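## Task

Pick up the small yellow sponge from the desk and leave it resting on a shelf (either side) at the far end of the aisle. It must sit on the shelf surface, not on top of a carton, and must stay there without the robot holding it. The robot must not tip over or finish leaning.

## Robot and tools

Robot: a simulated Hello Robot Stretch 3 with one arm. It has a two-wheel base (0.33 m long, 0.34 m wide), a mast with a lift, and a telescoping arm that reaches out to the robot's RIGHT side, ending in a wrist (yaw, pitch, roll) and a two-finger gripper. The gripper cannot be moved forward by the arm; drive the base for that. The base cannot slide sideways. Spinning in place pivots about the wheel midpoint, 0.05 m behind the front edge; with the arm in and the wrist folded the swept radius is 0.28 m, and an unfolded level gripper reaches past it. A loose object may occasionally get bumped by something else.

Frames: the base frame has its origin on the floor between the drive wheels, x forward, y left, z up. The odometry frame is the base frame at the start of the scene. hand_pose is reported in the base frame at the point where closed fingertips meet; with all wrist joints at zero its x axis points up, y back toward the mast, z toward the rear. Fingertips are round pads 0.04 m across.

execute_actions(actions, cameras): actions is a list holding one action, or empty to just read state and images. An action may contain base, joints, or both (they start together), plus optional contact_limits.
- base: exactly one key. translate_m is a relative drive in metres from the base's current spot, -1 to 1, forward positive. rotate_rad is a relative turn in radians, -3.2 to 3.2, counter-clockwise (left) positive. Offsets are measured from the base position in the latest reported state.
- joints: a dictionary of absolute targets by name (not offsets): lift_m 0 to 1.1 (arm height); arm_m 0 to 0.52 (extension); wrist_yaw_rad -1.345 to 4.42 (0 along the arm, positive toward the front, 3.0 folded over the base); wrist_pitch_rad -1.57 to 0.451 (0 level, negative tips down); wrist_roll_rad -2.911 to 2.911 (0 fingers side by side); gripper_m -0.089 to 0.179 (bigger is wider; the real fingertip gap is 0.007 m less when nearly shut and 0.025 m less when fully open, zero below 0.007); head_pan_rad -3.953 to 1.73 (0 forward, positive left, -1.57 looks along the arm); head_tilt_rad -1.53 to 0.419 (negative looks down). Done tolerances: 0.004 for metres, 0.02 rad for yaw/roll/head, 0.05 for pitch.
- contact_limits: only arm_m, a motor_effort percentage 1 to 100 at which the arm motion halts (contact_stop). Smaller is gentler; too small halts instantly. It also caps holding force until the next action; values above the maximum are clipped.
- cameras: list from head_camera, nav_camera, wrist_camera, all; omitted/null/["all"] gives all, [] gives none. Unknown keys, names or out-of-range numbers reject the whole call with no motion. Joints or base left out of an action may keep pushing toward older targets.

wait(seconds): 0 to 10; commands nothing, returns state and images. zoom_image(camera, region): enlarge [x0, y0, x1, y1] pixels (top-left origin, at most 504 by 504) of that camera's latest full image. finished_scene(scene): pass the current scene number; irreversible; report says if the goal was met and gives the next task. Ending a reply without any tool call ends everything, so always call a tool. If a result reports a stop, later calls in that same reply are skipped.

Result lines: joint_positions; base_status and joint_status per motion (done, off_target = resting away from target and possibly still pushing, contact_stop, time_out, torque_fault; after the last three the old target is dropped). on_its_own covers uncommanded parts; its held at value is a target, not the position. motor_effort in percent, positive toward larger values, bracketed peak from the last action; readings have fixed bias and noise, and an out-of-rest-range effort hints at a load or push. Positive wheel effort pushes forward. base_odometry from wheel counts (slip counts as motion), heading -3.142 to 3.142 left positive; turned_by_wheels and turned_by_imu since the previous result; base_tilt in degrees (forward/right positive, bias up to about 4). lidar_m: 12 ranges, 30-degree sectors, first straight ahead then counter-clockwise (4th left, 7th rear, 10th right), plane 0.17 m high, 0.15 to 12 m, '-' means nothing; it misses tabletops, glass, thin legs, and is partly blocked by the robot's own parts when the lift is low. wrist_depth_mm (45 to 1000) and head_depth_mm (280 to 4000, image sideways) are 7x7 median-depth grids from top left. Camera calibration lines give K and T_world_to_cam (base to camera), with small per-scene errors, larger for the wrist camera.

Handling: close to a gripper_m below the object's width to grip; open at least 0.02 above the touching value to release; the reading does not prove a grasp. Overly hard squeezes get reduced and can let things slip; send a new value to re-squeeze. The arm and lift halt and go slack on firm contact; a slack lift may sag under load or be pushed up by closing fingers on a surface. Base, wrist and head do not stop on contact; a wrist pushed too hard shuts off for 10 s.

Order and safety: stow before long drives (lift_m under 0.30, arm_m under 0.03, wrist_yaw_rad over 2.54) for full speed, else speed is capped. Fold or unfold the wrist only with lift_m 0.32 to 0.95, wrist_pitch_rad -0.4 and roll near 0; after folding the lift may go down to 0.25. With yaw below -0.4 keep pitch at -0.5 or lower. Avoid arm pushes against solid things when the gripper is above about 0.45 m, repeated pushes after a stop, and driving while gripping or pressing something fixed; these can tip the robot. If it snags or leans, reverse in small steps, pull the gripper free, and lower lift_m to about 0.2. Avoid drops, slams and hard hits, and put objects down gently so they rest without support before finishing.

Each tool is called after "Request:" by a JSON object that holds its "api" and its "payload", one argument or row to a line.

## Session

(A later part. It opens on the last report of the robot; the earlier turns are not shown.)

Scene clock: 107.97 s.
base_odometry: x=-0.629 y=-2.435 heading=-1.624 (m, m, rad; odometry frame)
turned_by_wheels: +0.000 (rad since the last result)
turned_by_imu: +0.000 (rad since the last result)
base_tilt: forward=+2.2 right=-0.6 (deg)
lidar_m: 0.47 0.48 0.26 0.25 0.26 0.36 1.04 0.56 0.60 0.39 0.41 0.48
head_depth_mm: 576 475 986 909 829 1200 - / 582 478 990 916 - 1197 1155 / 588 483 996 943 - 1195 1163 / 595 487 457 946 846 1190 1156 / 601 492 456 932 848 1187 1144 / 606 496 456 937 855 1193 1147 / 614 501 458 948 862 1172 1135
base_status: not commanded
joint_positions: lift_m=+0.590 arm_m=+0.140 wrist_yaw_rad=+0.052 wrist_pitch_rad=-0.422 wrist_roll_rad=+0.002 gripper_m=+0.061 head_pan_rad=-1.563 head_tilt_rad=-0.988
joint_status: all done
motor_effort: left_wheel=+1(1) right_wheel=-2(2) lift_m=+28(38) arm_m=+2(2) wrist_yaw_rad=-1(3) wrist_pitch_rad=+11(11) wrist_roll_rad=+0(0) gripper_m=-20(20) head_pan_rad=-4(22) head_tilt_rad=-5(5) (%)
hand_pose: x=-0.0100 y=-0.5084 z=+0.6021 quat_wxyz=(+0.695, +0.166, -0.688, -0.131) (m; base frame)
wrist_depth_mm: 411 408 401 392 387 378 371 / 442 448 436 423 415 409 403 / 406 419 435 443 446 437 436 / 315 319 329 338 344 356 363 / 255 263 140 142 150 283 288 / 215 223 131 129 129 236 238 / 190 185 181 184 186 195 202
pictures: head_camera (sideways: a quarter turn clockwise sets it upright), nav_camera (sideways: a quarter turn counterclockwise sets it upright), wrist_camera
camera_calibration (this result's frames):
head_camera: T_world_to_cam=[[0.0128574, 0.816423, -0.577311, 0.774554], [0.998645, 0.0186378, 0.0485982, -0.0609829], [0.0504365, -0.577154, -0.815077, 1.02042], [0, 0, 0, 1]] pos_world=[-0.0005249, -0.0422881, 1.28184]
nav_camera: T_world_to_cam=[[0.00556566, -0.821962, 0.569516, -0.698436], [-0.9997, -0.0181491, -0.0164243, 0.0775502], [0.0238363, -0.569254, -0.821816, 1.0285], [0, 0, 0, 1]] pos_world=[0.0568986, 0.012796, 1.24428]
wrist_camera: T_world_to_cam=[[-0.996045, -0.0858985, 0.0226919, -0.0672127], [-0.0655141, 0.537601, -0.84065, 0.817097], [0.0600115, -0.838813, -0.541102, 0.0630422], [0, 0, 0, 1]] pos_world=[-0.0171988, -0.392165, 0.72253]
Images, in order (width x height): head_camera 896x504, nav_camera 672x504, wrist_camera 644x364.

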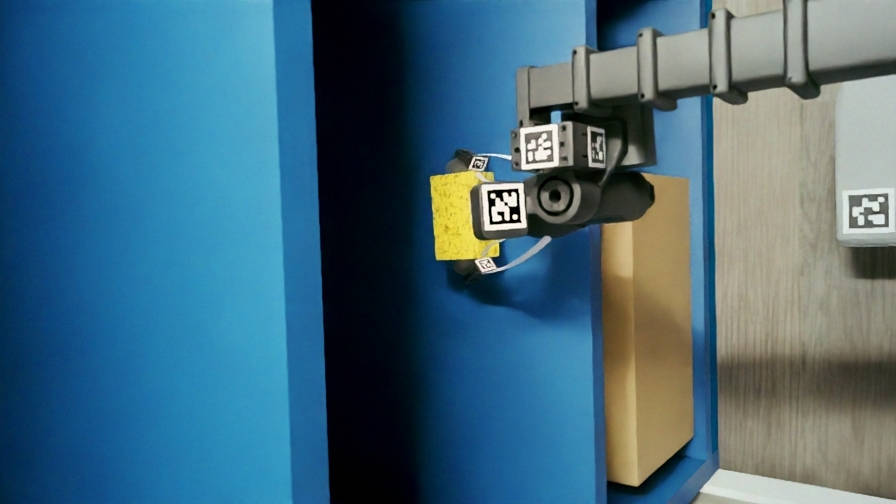

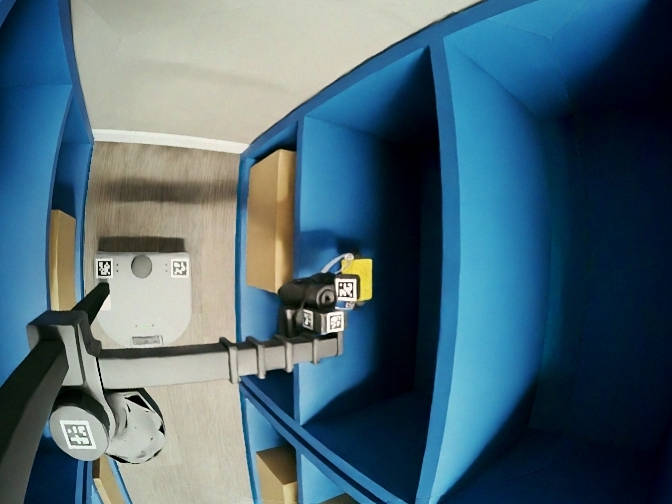

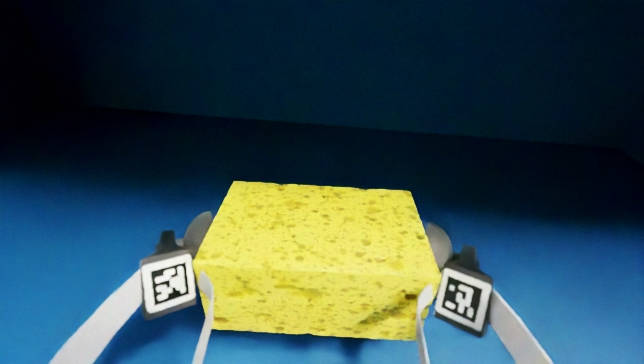

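Request:
{"api": "execute_actions", "payload": {
  "actions": [
    {"base": {"translate_m": 0.12}, "joints": {"lift_m": 0.562}}
  ],
  "cameras": ["wrist_camera", "head_camera"]
}}

Scene clock: 111.00 s.
base_odometry: x=-0.635 y=-2.555 heading=-1.624 (m, m, rad; odometry frame)
turned_by_wheels: +0.000 (rad since the last result)
turned_by_imu: +0.001 (rad since the last result)
base_tilt: forward=+2.2 right=-0.6 (deg)
lidar_m: 0.35 0.36 0.43 0.25 0.26 0.36 1.04 0.66 0.41 0.40 0.41 0.36
head_depth_mm: 576 475 981 911 830 1203 - / 582 479 994 914 - 1196 1145 / 588 482 996 917 - 1200 1158 / 594 488 1007 941 849 1191 1149 / 600 491 460 933 852 1198 1150 / 606 496 460 940 856 1193 1137 / 614 500 459 848 837 966 961
base_status: done
joint_positions: lift_m=+0.562 arm_m=+0.140 wrist_yaw_rad=+0.052 wrist_pitch_rad=-0.422 wrist_roll_rad=+0.002 gripper_m=+0.061 head_pan_rad=-1.563 head_tilt_rad=-0.988
joint_status: all done
motor_effort: left_wheel=+1(6) right_wheel=-2(3) lift_m=+28(28) arm_m=+2(2) wrist_yaw_rad=-2(2) wrist_pitch_rad=+11(11) wrist_roll_rad=+0(0) gripper_m=-19(20) head_pan_rad=-3(3) head_tilt_rad=-5(5) (%)
hand_pose: x=-0.0100 y=-0.5084 z=+0.5741 quat_wxyz=(+0.695, +0.166, -0.688, -0.131) (m; base frame)
wrist_depth_mm: 338 406 403 397 386 380 374 / 343 435 440 433 423 412 401 / 330 360 368 378 399 413 430 / 267 274 278 289 296 302 313 / 216 222 139 143 150 240 246 / 182 191 131 129 129 200 202 / 161 159 154 155 159 167 174
pictures: head_camera (sideways: a quarter turn clockwise sets it upright), wrist_camera
camera_calibration (this result's frames):
head_camera: T_world_to_cam=[[0.0129775, 0.816421, -0.577311, 0.774553], [0.998647, 0.0184909, 0.0485982, -0.0609829], [0.0503516, -0.577161, -0.815077, 1.02042], [0, 0, 0, 1]] pos_world=[-0.000531121, -0.0422871, 1.28184]
wrist_camera: T_world_to_cam=[[-0.996047, -0.0858848, 0.0226918, -0.0665739], [-0.0655067, 0.537602, -0.840651, 0.793567], [0.06, -0.838814, -0.541102, 0.0478915], [0, 0, 0, 1]] pos_world=[-0.0172003, -0.392169, 0.694537]
Images, in order (width x height): head_camera 896x504, wrist_camera 644x364.

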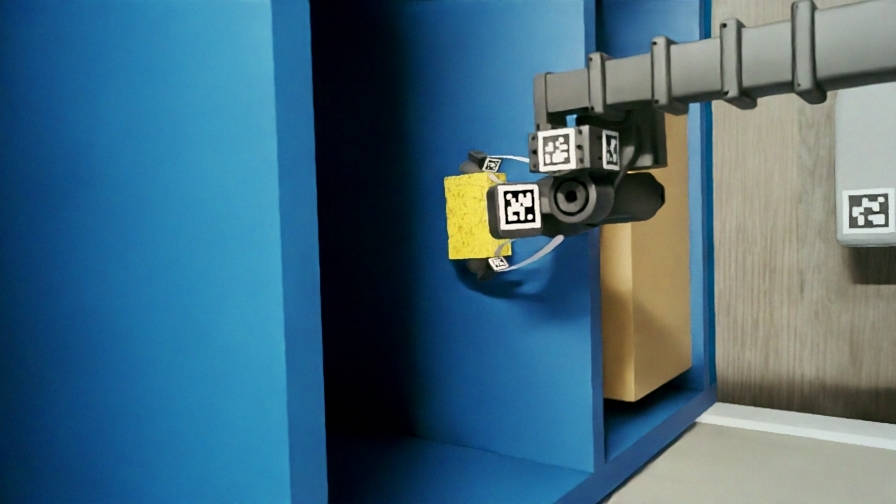

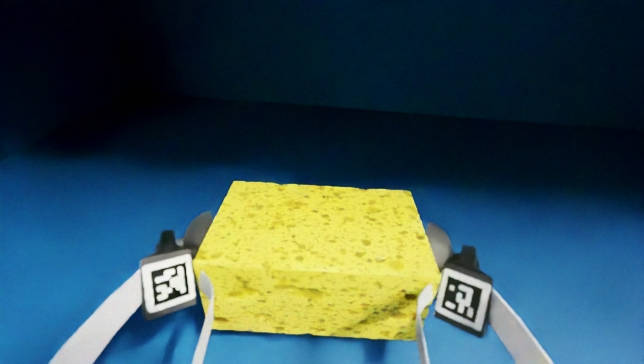

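Request:
{"api": "execute_actions", "payload": {
  "actions": [
    {"joints": {"lift_m": 0.547}}
  ],
  "cameras": ["wrist_camera"]
}}

Scene clock: 112.03 s.
base_odometry: x=-0.635 y=-2.555 heading=-1.624 (m, m, rad; odometry frame)
turned_by_wheels: +0.000 (rad since the last result)
turned_by_imu: +0.000 (rad since the last result)
base_tilt: forward=+2.3 right=-0.6 (deg)
lidar_m: 0.35 0.36 0.43 0.25 0.26 0.36 1.04 0.66 0.41 0.40 0.41 0.36
head_depth_mm: 576 474 984 910 832 1197 - / 582 479 993 919 846 1191 1152 / 589 483 1000 934 - 1194 1159 / 596 489 1005 936 846 1192 1150 / 600 492 459 933 851 1191 1143 / 608 495 460 935 852 1198 1137 / 614 500 459 849 840 966 959
base_status: not commanded
joint_positions: lift_m=+0.547 arm_m=+0.140 wrist_yaw_rad=+0.052 wrist_pitch_rad=-0.422 wrist_roll_rad=+0.002 gripper_m=+0.061 head_pan_rad=-1.563 head_tilt_rad=-0.988
joint_status: all done
motor_effort: left_wheel=+1(1) right_wheel=-2(2) lift_m=+28(28) arm_m=+2(2) wrist_yaw_rad=-1(1) wrist_pitch_rad=+11(11) wrist_roll_rad=+0(1) gripper_m=-20(19) head_pan_rad=-3(4) head_tilt_rad=-5(5) (%)
hand_pose: x=-0.0100 y=-0.5084 z=+0.5591 quat_wxyz=(+0.695, +0.166, -0.688, -0.131) (m; base frame)
wrist_depth_mm: 336 409 404 394 390 381 371 / 341 430 432 429 418 414 402 / 315 324 335 350 359 375 387 / 242 245 254 260 266 276 282 / 197 202 140 143 150 219 223 / 165 173 132 129 130 181 183 / 147 144 143 144 147 151 156
pictures: wrist_camera
camera_calibration (this result's frames):
wrist_camera: T_world_to_cam=[[-0.996047, -0.0858851, 0.0226919, -0.0662337], [-0.0655069, 0.537602, -0.84065, 0.780958], [0.0600002, -0.838813, -0.541102, 0.0397742], [0, 0, 0, 1]] pos_world=[-0.0172002, -0.39217, 0.679538]
Images, in order (width x height): wrist_camera 644x364.

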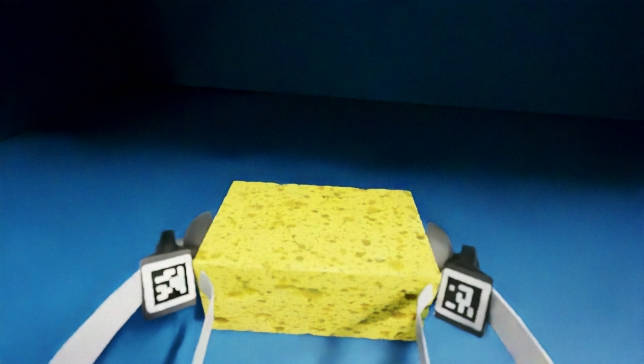

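Request:
{"api": "execute_actions", "payload": {
  "actions": [
    {"joints": {"gripper_m": 0.155}}
  ],
  "cameras": ["wrist_camera"]
}}

Scene clock: 113.70 s.
base_odometry: x=-0.635 y=-2.555 heading=-1.624 (m, m, rad; odometry frame)
turned_by_wheels: +0.000 (rad since the last result)
turned_by_imu: +0.000 (rad since the last result)
base_tilt: forward=+2.2 right=-0.6 (deg)
lidar_m: 0.35 0.36 0.43 0.25 0.26 0.36 1.04 0.66 0.41 0.39 0.41 0.36
head_depth_mm: 576 473 981 911 830 1199 - / 581 480 989 916 840 1192 1160 / 587 482 996 930 - 1200 1161 / 595 488 1001 929 843 1198 1147 / 600 491 458 935 852 1188 1145 / 609 495 459 941 858 1194 1136 / 611 500 460 853 838 970 961
base_status: not commanded
joint_positions: lift_m=+0.547 arm_m=+0.140 wrist_yaw_rad=+0.052 wrist_pitch_rad=-0.422 wrist_roll_rad=+0.002 gripper_m=+0.155 head_pan_rad=-1.563 head_tilt_rad=-0.988
joint_status: all done
motor_effort: left_wheel=+1(1) right_wheel=-2(2) lift_m=+28(28) arm_m=+2(2) wrist_yaw_rad=-1(2) wrist_pitch_rad=+11(11) wrist_roll_rad=+0(0) gripper_m=+1(83) head_pan_rad=-3(3) head_tilt_rad=-4(5) (%)
hand_pose: x=-0.0100 y=-0.5084 z=+0.5591 quat_wxyz=(+0.695, +0.166, -0.688, -0.131) (m; base frame)
wrist_depth_mm: 334 410 404 396 392 381 371 / 343 434 438 426 419 412 400 / 313 320 333 342 361 374 388 / 243 249 252 261 268 275 285 / 197 207 147 144 154 220 223 / 170 - 132 129 132 - 184 / 139 145 143 145 147 149 157
pictures: wrist_camera
camera_calibration (this result's frames):
wrist_camera: T_world_to_cam=[[-0.996047, -0.0858838, 0.0226919, -0.0662334], [-0.0655062, 0.537602, -0.840651, 0.780958], [0.0599991, -0.838814, -0.541102, 0.039774], [0, 0, 0, 1]] pos_world=[-0.0172004, -0.39217, 0.679538]
Images, in order (width x height): wrist_camera 644x364.

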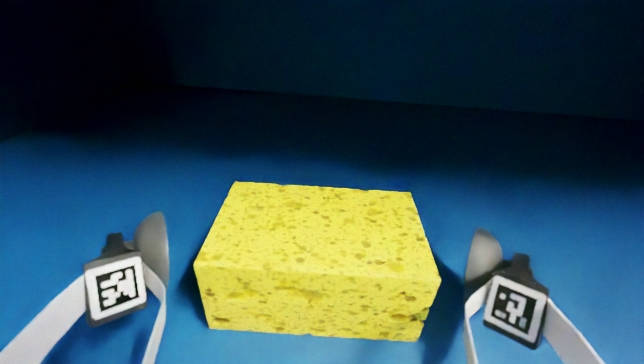

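Request:
{"api": "execute_actions", "payload": {
  "actions": [
    {"joints": {"arm_m": 0.0, "lift_m": 0.575, "head_pan_rad": -1.45, "head_tilt_rad": -0.95}}
  ],
  "cameras": ["wrist_camera", "head_camera"]
}}

Scene clock: 116.30 s.
base_odometry: x=-0.635 y=-2.555 heading=-1.624 (m, m, rad; odometry frame)
turned_by_wheels: +0.000 (rad since the last result)
turned_by_imu: +0.000 (rad since the last result)
base_tilt: forward=+2.0 right=-0.6 (deg)
lidar_m: 0.35 0.36 0.43 0.25 0.26 0.36 1.04 0.66 0.41 0.40 0.41 0.36
head_depth_mm: 626 504 441 939 818 1174 - / 631 508 448 942 823 1010 - / 641 513 454 945 827 978 - / 647 518 460 954 849 1154 1151 / 654 523 466 963 859 1182 1147 / 662 527 472 926 859 1113 1121 / 633 532 476 710 792 878 902
base_status: not commanded
joint_positions: lift_m=+0.575 arm_m=+0.001 wrist_yaw_rad=+0.051 wrist_pitch_rad=-0.421 wrist_roll_rad=+0.002 gripper_m=+0.155 head_pan_rad=-1.457 head_tilt_rad=-0.952
joint_status: all done
motor_effort: left_wheel=+1(1) right_wheel=-2(2) lift_m=+44(46) arm_m=-3(2) wrist_yaw_rad=-1(2) wrist_pitch_rad=+11(11) wrist_roll_rad=+0(1) gripper_m=+1(1) head_pan_rad=+4(18) head_tilt_rad=+1(6) (%)
hand_pose: x=-0.0101 y=-0.3693 z=+0.5866 quat_wxyz=(+0.695, +0.166, -0.688, -0.131) (m; base frame)
wrist_depth_mm: 339 463 531 519 505 497 483 / 345 471 561 548 549 539 534 / 341 386 400 414 431 444 465 / 287 297 300 264 307 329 338 / 234 247 243 248 255 263 267 / 213 - 209 208 210 - 220 / 352 355 356 348 352 626 199
pictures: head_camera (sideways: a quarter turn clockwise sets it upright), wrist_camera
camera_calibration (this result's frames):
head_camera: T_world_to_cam=[[-0.0711861, 0.792134, -0.606182, 0.812681], [0.99087, 0.125915, 0.0481788, -0.0603917], [0.114491, -0.597218, -0.793865, 0.992452], [0, 0, 0, 1]] pos_world=[0.00406484, -0.0434374, 1.28342]
wrist_camera: T_world_to_cam=[[-0.996099, -0.0852763, 0.0226973, -0.0548302], [-0.0651732, 0.537505, -0.840738, 0.729314], [0.0594951, -0.838937, -0.540966, 0.171121], [0, 0, 0, 1]] pos_world=[-0.0172655, -0.253126, 0.706978]
Images, in order (width x height): head_camera 896x504, wrist_camera 644x364.

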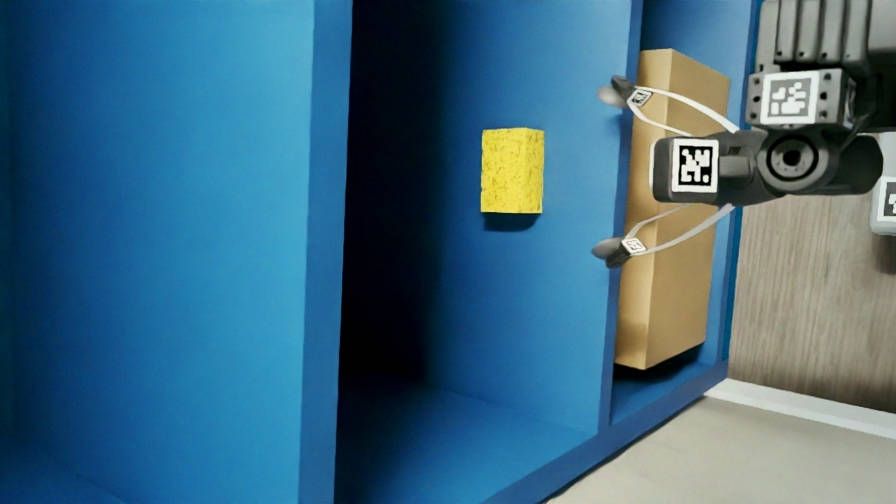

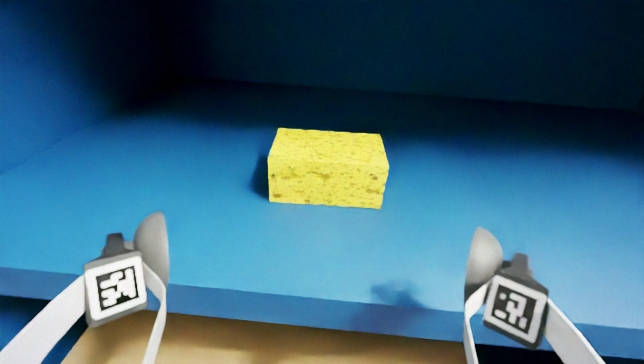

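The sponge is resting flat on the far-bay shelf, not on a carton. The gripper is clear of it and the robot is upright, so I'm ending scene 1.

Request:
{"api": "finished_scene", "payload": {
  "scene": 1
}}

The scene is finished: the task was done.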